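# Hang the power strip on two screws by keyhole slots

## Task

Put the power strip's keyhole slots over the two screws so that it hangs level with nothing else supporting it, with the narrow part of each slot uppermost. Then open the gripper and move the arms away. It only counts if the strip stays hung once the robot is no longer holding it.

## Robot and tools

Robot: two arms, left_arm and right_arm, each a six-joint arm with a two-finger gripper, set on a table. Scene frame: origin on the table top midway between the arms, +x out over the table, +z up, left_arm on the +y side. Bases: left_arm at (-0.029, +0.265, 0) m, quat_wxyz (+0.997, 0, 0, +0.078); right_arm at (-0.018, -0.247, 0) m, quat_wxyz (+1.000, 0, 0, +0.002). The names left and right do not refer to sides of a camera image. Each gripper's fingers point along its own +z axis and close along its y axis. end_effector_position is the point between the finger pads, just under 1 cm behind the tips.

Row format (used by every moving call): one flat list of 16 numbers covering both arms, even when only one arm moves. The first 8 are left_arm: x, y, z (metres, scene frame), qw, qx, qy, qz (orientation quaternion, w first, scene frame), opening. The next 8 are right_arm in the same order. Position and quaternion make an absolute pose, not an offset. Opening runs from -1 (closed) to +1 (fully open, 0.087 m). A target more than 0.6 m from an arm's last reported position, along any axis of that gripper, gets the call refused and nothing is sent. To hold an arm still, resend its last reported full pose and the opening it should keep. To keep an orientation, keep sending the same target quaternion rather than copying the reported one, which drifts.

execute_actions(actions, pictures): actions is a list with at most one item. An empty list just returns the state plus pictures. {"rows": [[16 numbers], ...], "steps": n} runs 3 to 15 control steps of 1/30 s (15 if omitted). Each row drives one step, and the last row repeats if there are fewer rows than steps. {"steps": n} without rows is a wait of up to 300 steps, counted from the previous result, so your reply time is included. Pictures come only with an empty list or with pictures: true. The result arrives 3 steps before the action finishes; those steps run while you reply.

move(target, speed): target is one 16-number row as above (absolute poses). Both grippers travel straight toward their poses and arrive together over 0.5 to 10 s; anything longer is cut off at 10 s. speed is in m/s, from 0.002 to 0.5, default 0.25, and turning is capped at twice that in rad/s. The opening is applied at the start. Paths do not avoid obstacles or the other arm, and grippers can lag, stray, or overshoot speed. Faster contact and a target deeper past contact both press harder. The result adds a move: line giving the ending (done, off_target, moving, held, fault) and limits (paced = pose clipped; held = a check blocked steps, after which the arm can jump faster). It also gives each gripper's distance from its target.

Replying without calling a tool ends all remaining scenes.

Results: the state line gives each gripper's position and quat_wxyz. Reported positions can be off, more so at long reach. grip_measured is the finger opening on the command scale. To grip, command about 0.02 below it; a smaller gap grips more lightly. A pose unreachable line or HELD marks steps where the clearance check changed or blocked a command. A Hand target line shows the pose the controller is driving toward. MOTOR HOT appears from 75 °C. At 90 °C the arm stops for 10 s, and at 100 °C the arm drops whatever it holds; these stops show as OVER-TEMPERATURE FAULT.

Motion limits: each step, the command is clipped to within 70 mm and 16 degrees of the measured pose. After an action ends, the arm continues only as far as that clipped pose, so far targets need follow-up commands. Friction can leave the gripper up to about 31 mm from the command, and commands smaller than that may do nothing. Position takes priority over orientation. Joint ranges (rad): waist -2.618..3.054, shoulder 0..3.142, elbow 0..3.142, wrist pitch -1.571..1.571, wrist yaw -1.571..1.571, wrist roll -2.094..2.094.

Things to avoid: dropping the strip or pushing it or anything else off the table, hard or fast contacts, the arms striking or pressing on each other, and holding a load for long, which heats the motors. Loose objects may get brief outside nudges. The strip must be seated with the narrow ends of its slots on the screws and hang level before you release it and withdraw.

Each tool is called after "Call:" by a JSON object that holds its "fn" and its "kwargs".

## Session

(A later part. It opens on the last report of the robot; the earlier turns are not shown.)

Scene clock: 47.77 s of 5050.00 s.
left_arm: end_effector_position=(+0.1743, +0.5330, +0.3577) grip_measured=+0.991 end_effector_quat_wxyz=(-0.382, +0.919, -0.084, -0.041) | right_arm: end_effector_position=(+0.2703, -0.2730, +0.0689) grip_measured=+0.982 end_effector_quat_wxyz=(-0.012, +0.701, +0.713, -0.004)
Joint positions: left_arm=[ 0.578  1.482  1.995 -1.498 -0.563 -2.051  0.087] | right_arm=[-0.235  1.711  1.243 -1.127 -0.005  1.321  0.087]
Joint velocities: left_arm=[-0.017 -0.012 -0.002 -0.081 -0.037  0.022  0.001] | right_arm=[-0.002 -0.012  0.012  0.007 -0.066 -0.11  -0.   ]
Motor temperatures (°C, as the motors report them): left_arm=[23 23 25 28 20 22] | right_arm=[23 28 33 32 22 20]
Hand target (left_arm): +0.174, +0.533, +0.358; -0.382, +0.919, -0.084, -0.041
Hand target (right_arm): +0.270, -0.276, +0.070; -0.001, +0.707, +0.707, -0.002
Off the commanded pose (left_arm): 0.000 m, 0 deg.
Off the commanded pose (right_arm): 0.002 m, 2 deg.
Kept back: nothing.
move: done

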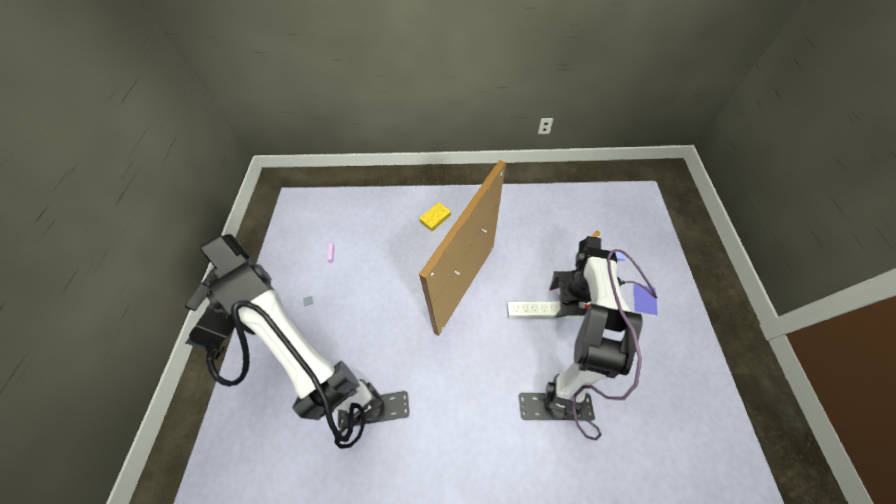

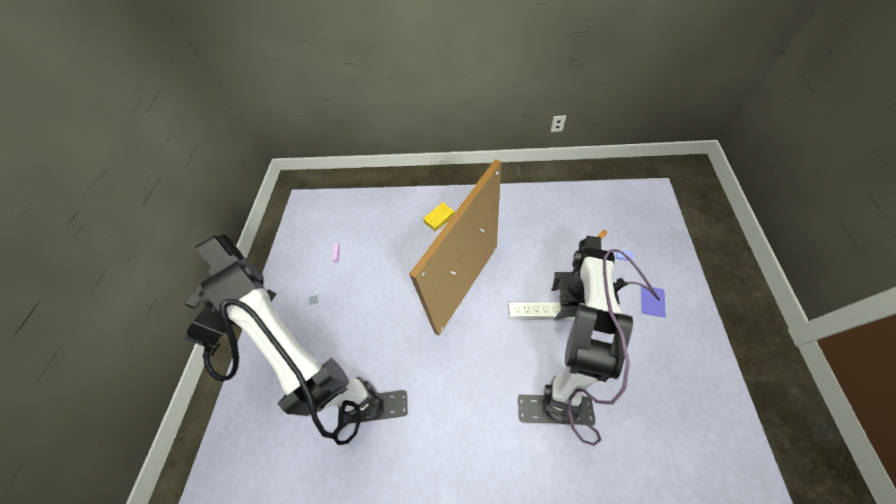

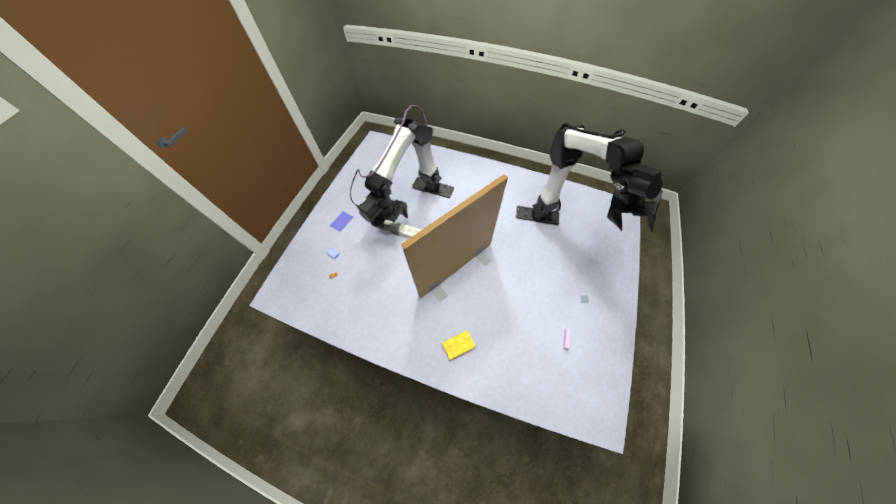

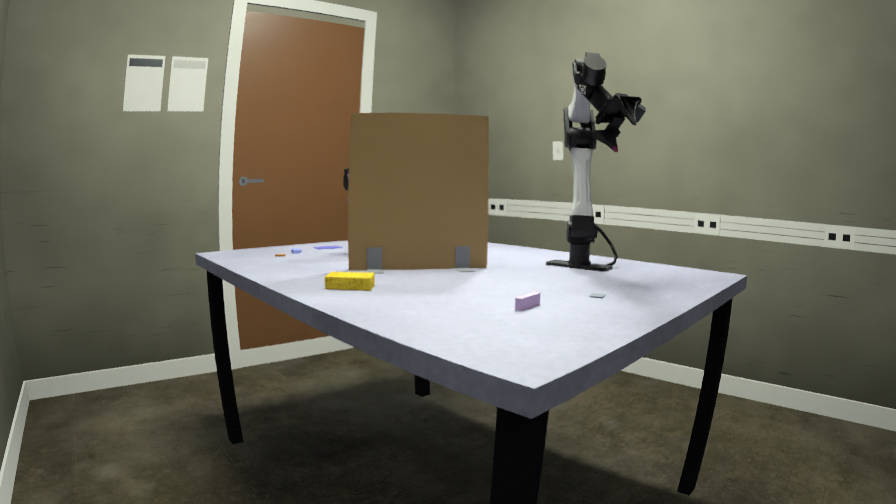

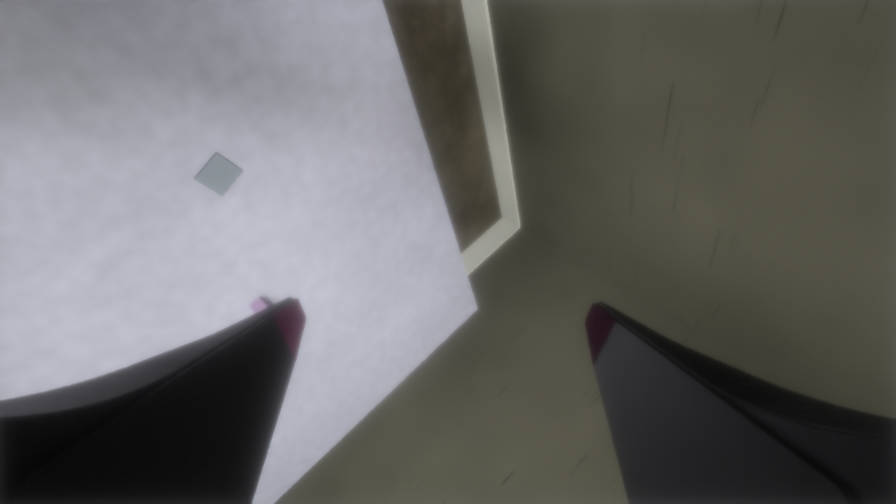

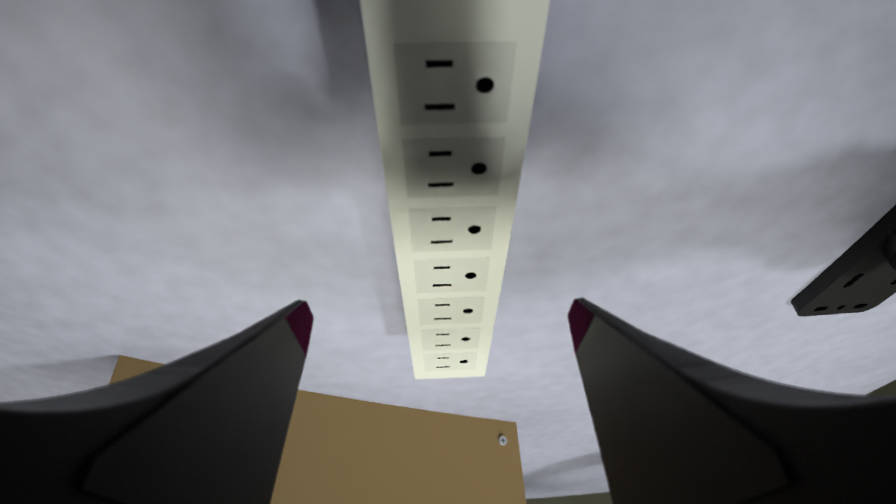

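Call:
{"fn": "move", "kwargs": {"target": [0.174,0.533,0.358,-0.382,0.919,-0.084,-0.041,1,0.268,-0.275,0.006,0,0.707,0.707,0,1], "speed": 0.1}}

Call:
{"fn": "move", "kwargs": {"target": [0.174,0.533,0.358,-0.382,0.919,-0.084,-0.041,1,0.268,-0.275,0.006,0,0.707,0.707,0,-0.2]}}

Call:
{"fn": "move", "kwargs": {"target": [0.09,0.12,0.26,0.704,0.704,0.062,0.062,1,0.268,-0.25,0.13,0,0.5,0.866,0,-0.2]}}

Call:
{"fn": "move", "kwargs": {"target": [0.09,0.12,0.26,0.704,0.704,0.062,0.062,1,0.32,-0.09,0.24,0.21,0.14,0.67,0.70,-0.2]}}

Scene clock: 49.23 s of 5050.00 s.
left_arm: end_effector_position=(+0.1743, +0.5330, +0.3577) grip_measured=+0.991 end_effector_quat_wxyz=(-0.382, +0.919, -0.084, -0.041) | right_arm: end_effector_position=(+0.2706, -0.2730, +0.0145) grip_measured=+0.982 end_effector_quat_wxyz=(+0.004, +0.702, +0.712, +0.005)
Joint positions: left_arm=[ 0.578  1.482  1.995 -1.498 -0.563 -2.051  0.087] | right_arm=[-0.235  1.747  1.058 -0.869 -0.005  1.324  0.087]
Joint velocities: left_arm=[-0.002 -0.002  0.007 -0.007 -0.066 -0.007 -0.001] | right_arm=[-0.002 -0.002 -0.002  0.037 -0.051 -0.037  0.   ]
Motor temperatures (°C, as the motors report them): left_arm=[23 23 25 28 20 22] | right_arm=[23 28 33 32 22 20]
Hand target (left_arm): +0.174, +0.533, +0.358; -0.382, +0.919, -0.084, -0.041
Hand target (right_arm): +0.268, -0.275, +0.006; -0.000, +0.707, +0.707, +0.000
Off the commanded pose (left_arm): 0.000 m, 0 deg.
Off the commanded pose (right_arm): 0.009 m, 1 deg.
Kept back: nothing.
move: done

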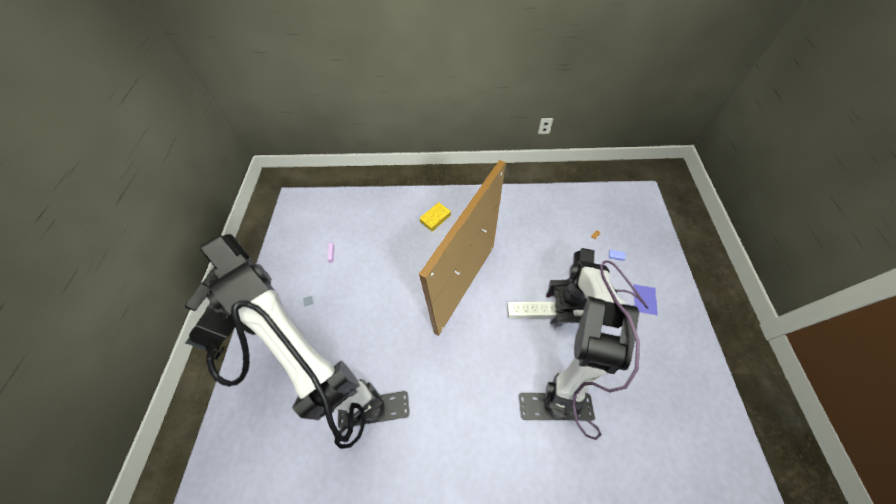

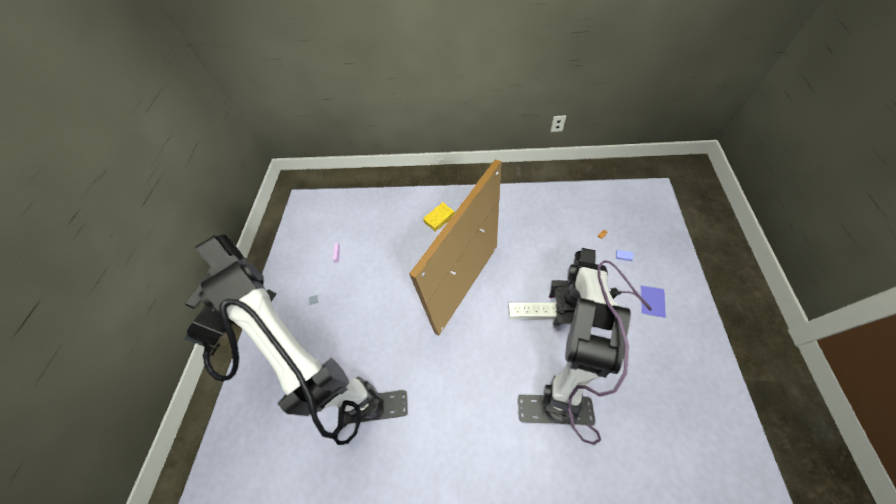

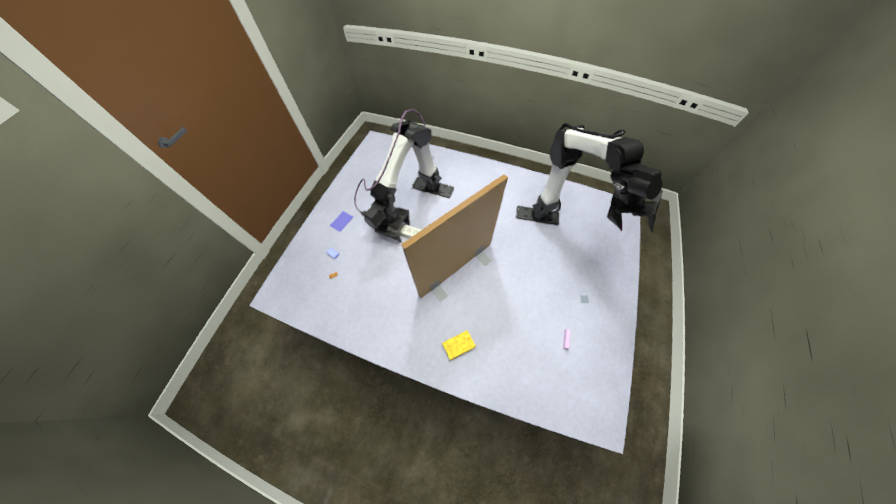

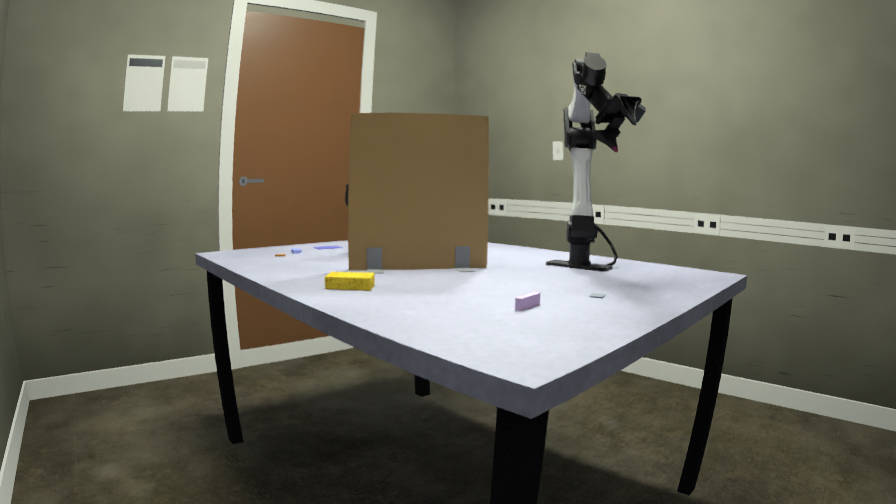

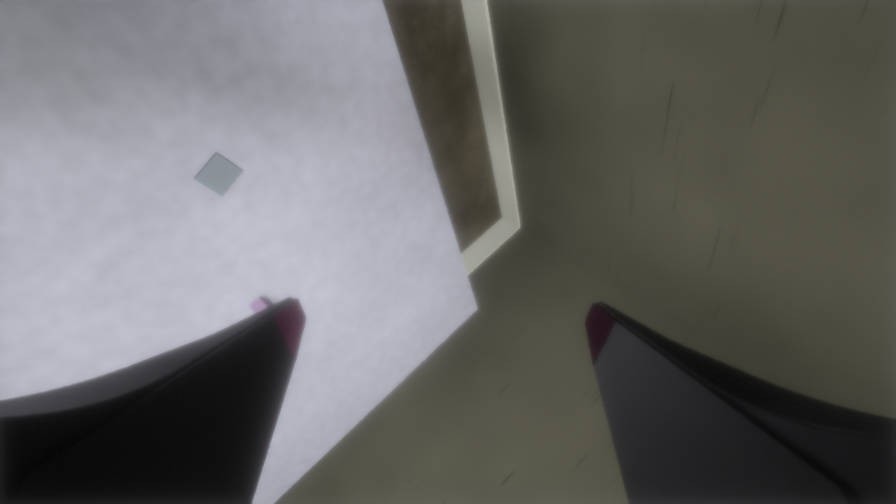

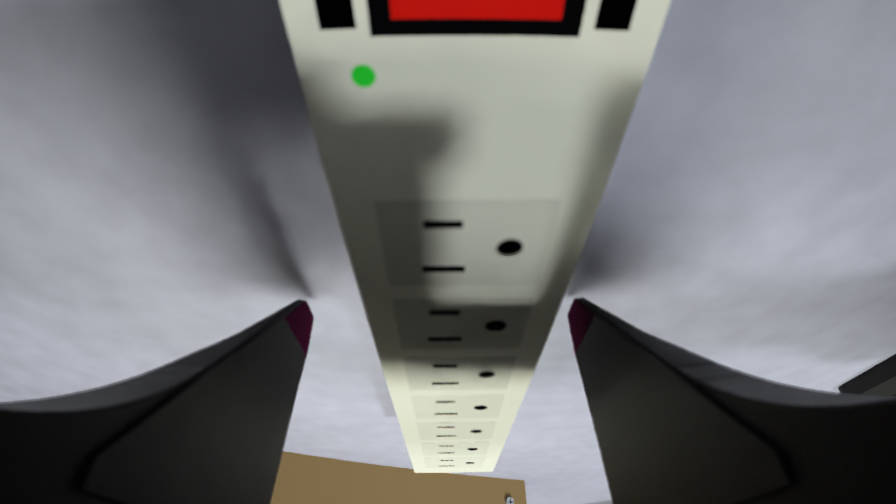

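Scene clock: 49.93 s of 5050.00 s.
left_arm: end_effector_position=(+0.1743, +0.5330, +0.3577) grip_measured=+0.991 end_effector_quat_wxyz=(-0.382, +0.919, -0.084, -0.041) | right_arm: end_effector_position=(+0.2684, -0.2728, +0.0144) grip_measured=-0.044 end_effector_quat_wxyz=(+0.001, +0.701, +0.713, +0.003)
Joint positions: left_arm=[ 0.578  1.482  1.995 -1.498 -0.563 -2.051  0.087] | right_arm=[-0.235  1.747  1.058 -0.877 -0.004  1.323  0.042]
Joint velocities: left_arm=[ 0.002 -0.002  0.022  0.007  0.037 -0.051  0.   ] | right_arm=[ 0.002 -0.012  0.007  0.022  0.022 -0.037 -0.   ]
Motor temperatures (°C, as the motors report them): left_arm=[23 23 25 28 20 22] | right_arm=[23 28 33 32 22 20]
Hand target (left_arm): +0.174, +0.533, +0.358; -0.382, +0.919, -0.084, -0.041
Hand target (right_arm): +0.268, -0.275, +0.006; -0.000, +0.707, +0.707, -0.000
Off the commanded pose (left_arm): 0.000 m, 0 deg.
Off the commanded pose (right_arm): 0.009 m, 1 deg.
Kept back: nothing.
move: done

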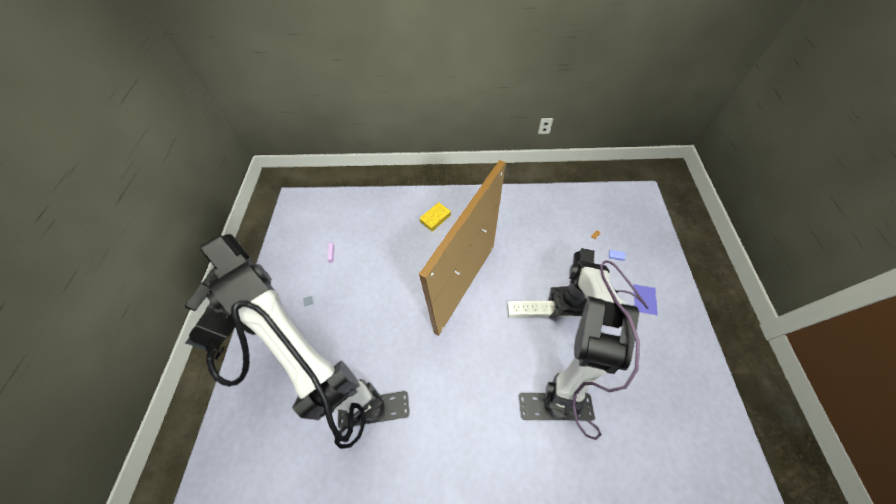

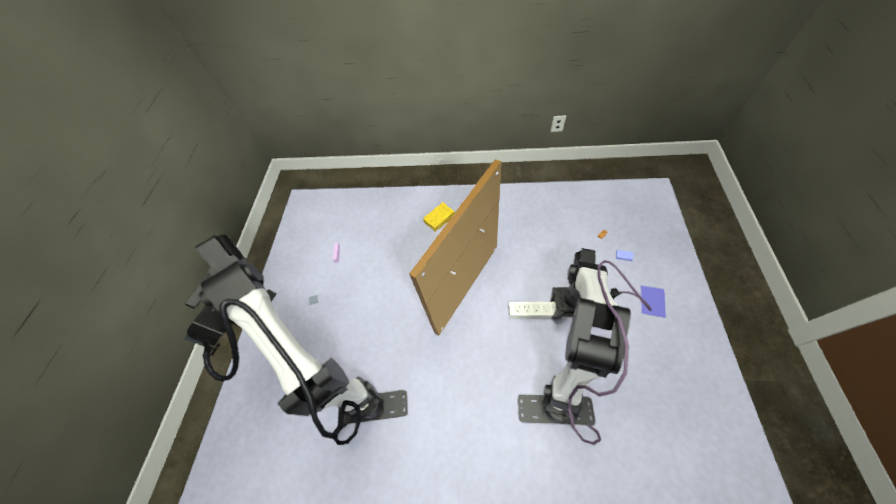

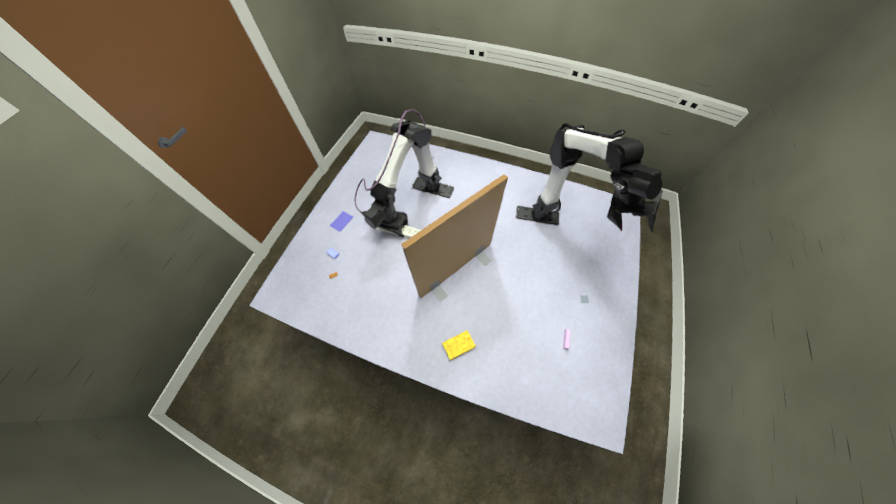

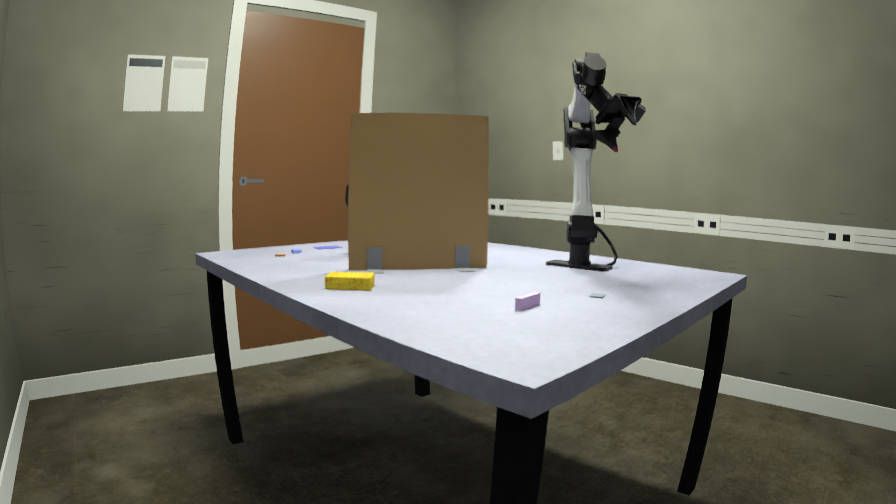

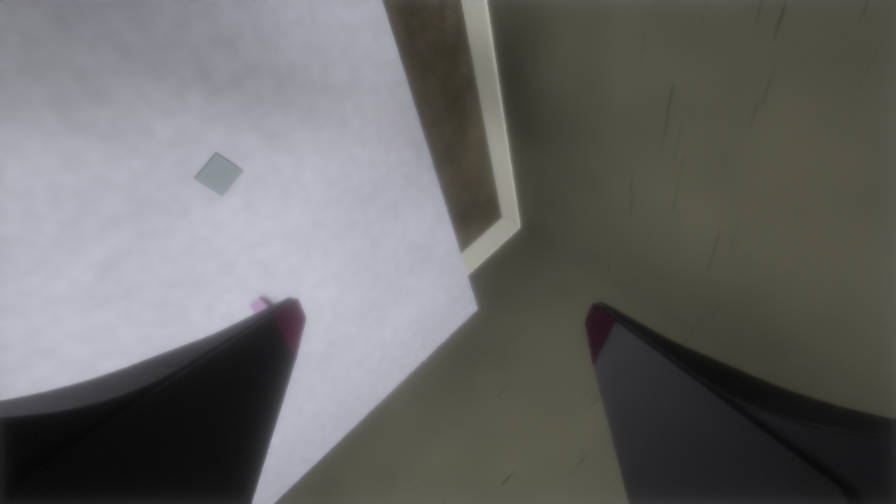

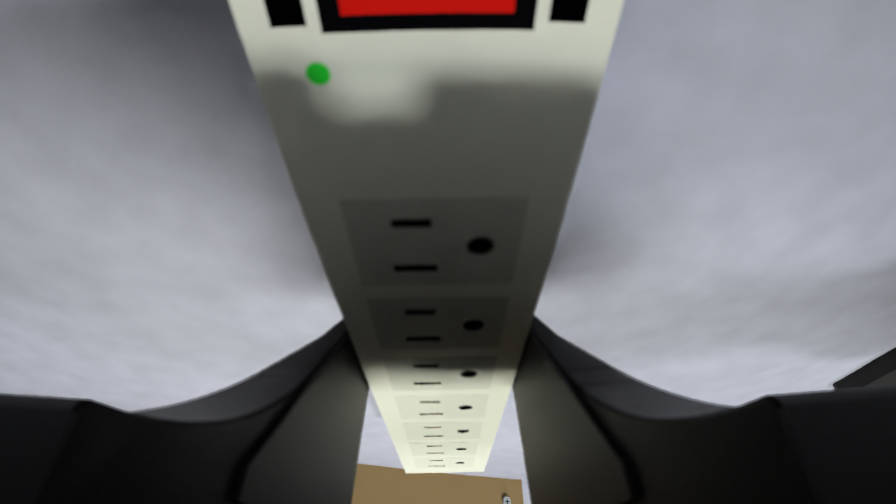

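Scene clock: 55.03 s of 5050.00 s.
left_arm: end_effector_position=(+0.1003, +0.1434, +0.2569) grip_measured=+0.991 end_effector_quat_wxyz=(+0.221, +0.806, -0.362, +0.413) | right_arm: end_effector_position=(+0.2691, -0.2564, +0.1062) grip_measured=-0.044 end_effector_quat_wxyz=(-0.010, +0.509, +0.861, -0.016)
Joint positions: left_arm=[ 0.232  0.529  0.893 -1.563  0.924 -2.094  0.087] | right_arm=[-0.139  1.747  1.436 -1.291  0.022  0.933  0.042]
Joint velocities: left_arm=[ 0.007  0.007 -0.007 -0.081  0.022  0.022  0.001] | right_arm=[ 0.002  0.012 -0.012 -0.051  0.037 -0.051  0.001]
Motor temperatures (°C, as the motors report them): left_arm=[23 23 25 28 20 22] | right_arm=[23 29 34 31 22 20]
Hand target (left_arm): +0.100, +0.144, +0.259; +0.216, +0.805, -0.363, +0.416
Hand target (right_arm): +0.268, -0.250, +0.129; +0.001, +0.500, +0.866, +0.001
Off the commanded pose (left_arm): 0.026 m, 87 deg; orientation clipped at the last step of the last action.
Off the commanded pose (right_arm): 0.025 m, 2 deg.
Kept back: nothing.
move: held (left_arm), off_target (right_arm); limits=paced,held; held on 13 of 153 steps (left_arm), including the last (left_arm)
pose unreachable (left arm): on one or more control steps of this call this arm could not follow its commanded pose, so it was not sent that pose on those steps. On the call's last step it was still not sent that pose. It may still have moved: this result reports where it is.
cause: the commanded pose would bring two parts of the arm too close to each other (its upper arm (the part past joint 2) and its wrist camera, with joints 3 (elbow) to 6 (wrist roll) between them).

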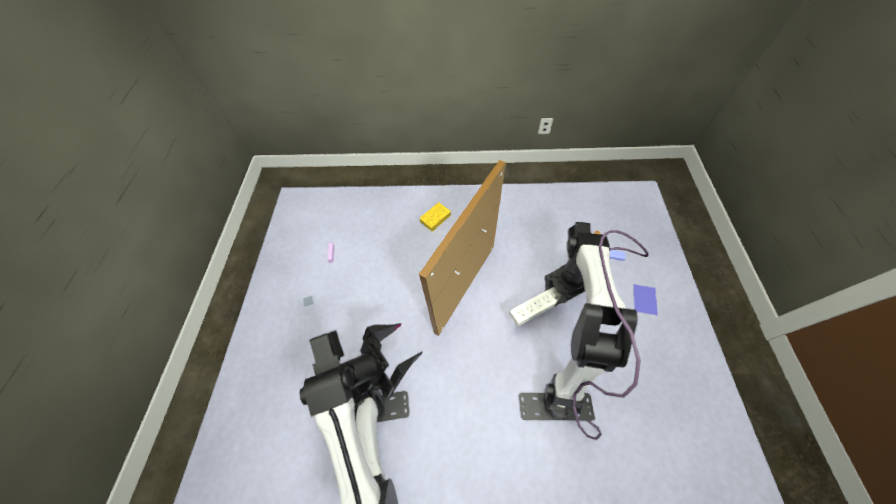

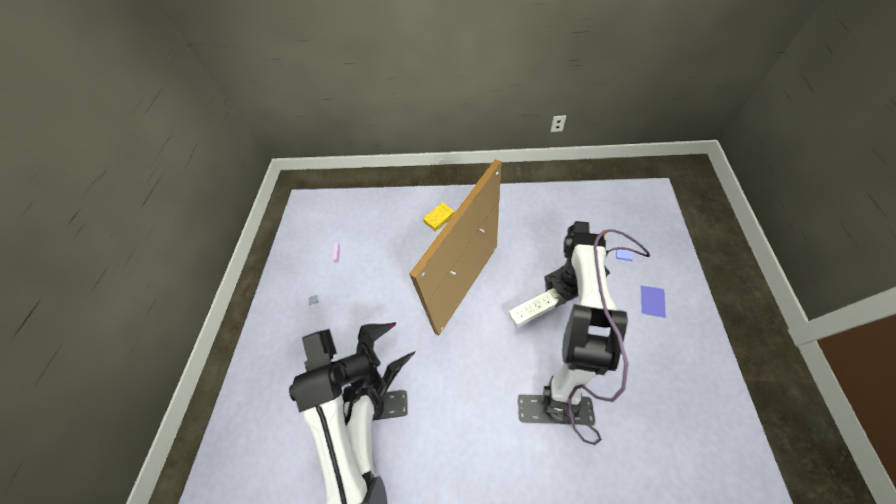

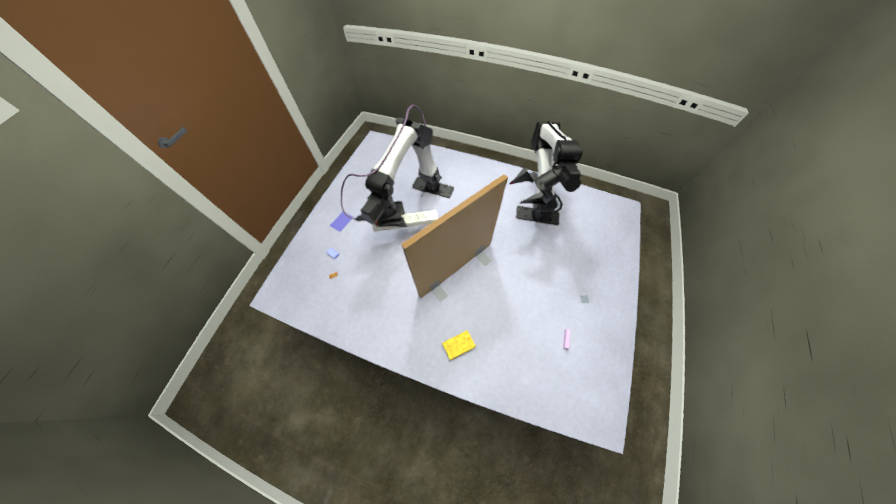

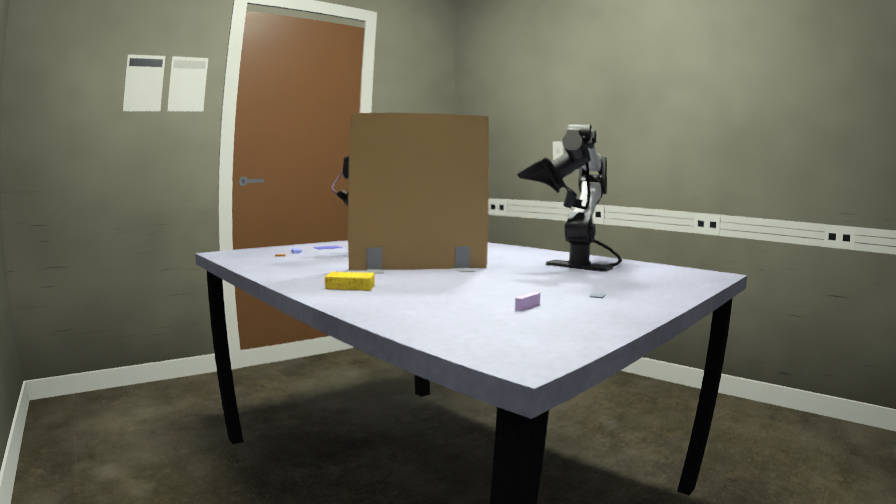

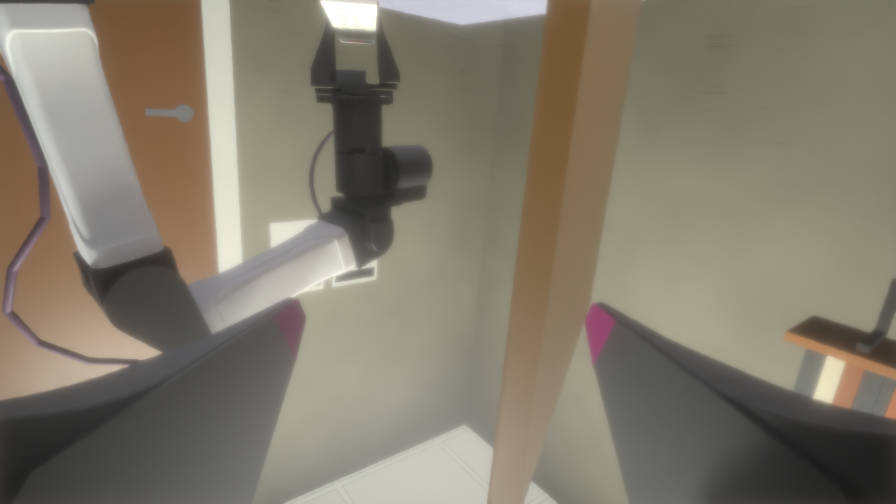

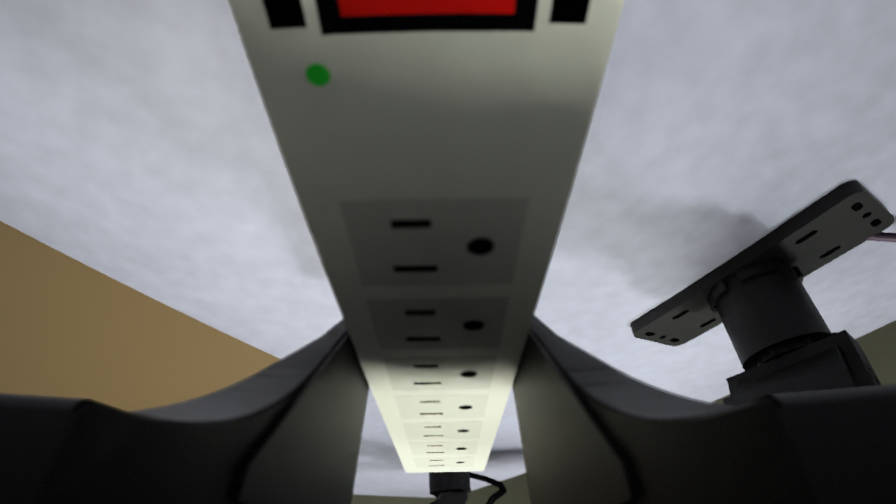

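Scene clock: 60.07 s of 5050.00 s.
left_arm: end_effector_position=(+0.0992, +0.1390, +0.2584) grip_measured=+0.991 end_effector_quat_wxyz=(+0.246, +0.797, -0.359, +0.419) | right_arm: end_effector_position=(+0.3224, -0.0909, +0.2239) grip_measured=-0.045 end_effector_quat_wxyz=(+0.191, +0.178, +0.676, +0.689)
Joint positions: left_arm=[ 0.232  0.529  0.871 -1.563  0.974 -2.094  0.087] | right_arm=[-0.059  1.57   0.639  0.982 -1.098  1.602  0.042]
Joint velocities: left_arm=[-0.007 -0.002 -0.007 -0.037  0.022 -0.007  0.   ] | right_arm=[-0.002  0.022 -0.002 -0.037  0.022  0.037 -0.   ]
Motor temperatures (°C, as the motors report them): left_arm=[23 23 25 28 20 22] | right_arm=[23 29 34 31 22 20]
Hand target (left_arm): +0.099, +0.139, +0.258; +0.245, +0.797, -0.359, +0.419
Hand target (right_arm): +0.318, -0.087, +0.242; +0.209, +0.147, +0.663, +0.703
Off the commanded pose (left_arm): 0.021 m, 85 deg; orientation clipped at the last step of the last action.
Off the commanded pose (right_arm): 0.016 m, 5 deg.
Kept back: nothing.
move: held (left_arm), off_target (right_arm); limits=paced,held; held on 125 of 144 steps (left_arm), including the last (left_arm)
pose unreachable (left arm): on one or more control steps of this call this arm could not follow its commanded pose, so it was not sent that pose on those steps. On the call's last step it was still not sent that pose. It may still have moved: this result reports where it is.
cause: the commanded pose would bring two parts of the arm too close to each other (its upper arm (the part past joint 2) and its wrist camera, with joints 3 (elbow) to 6 (wrist roll) between them).

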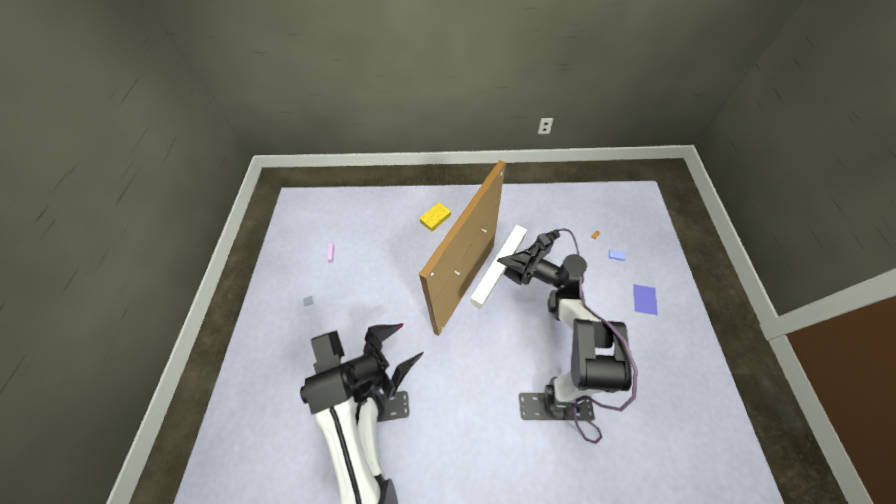

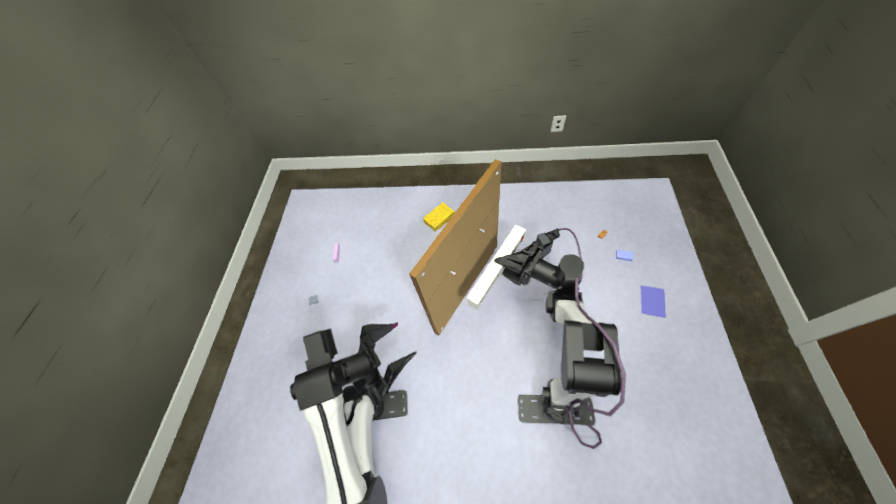

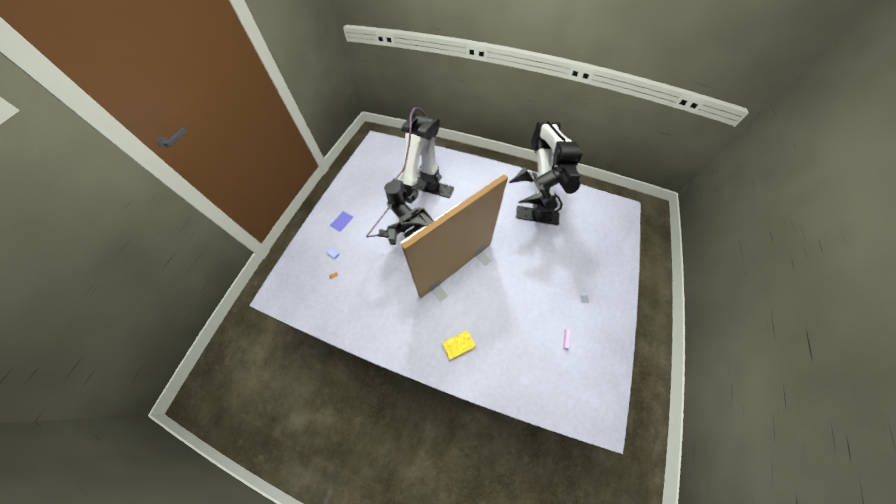

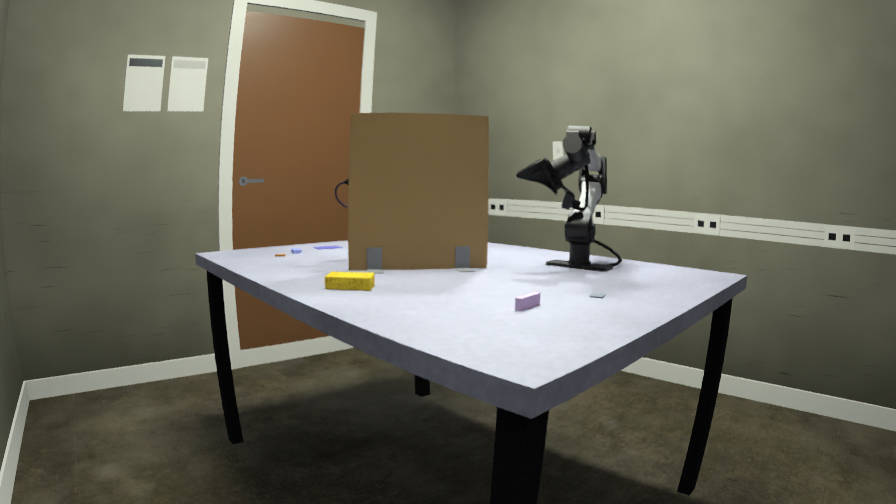

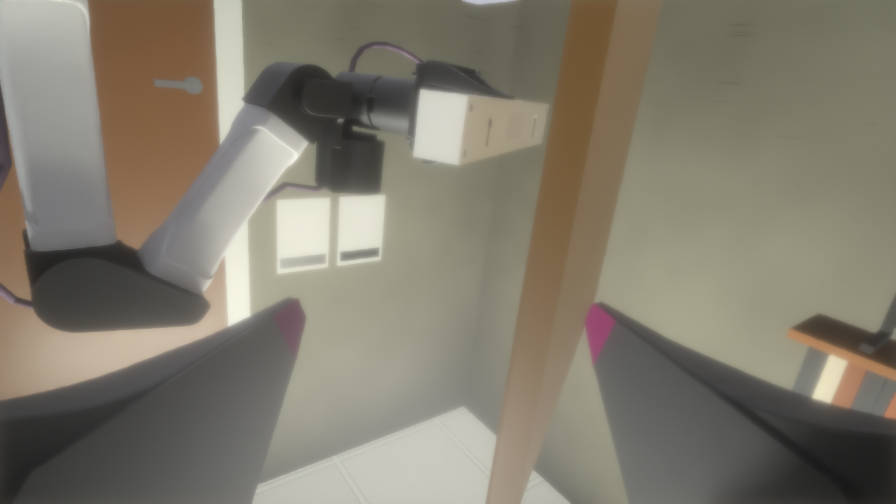

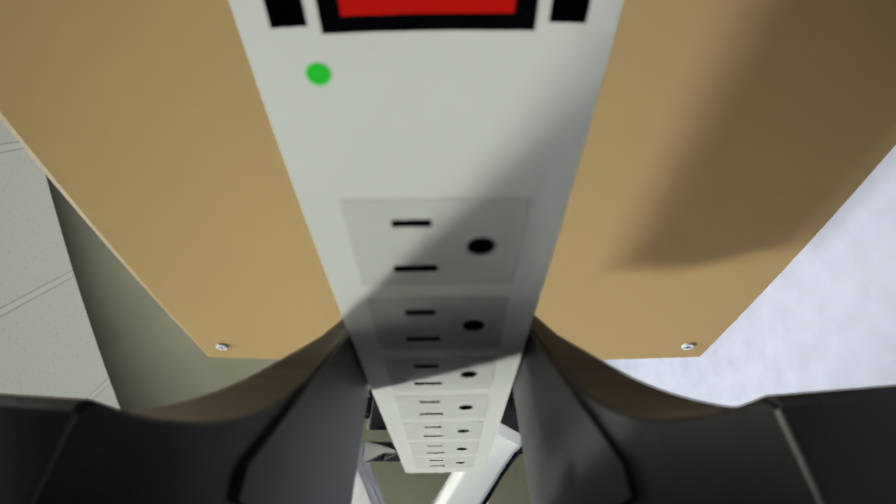

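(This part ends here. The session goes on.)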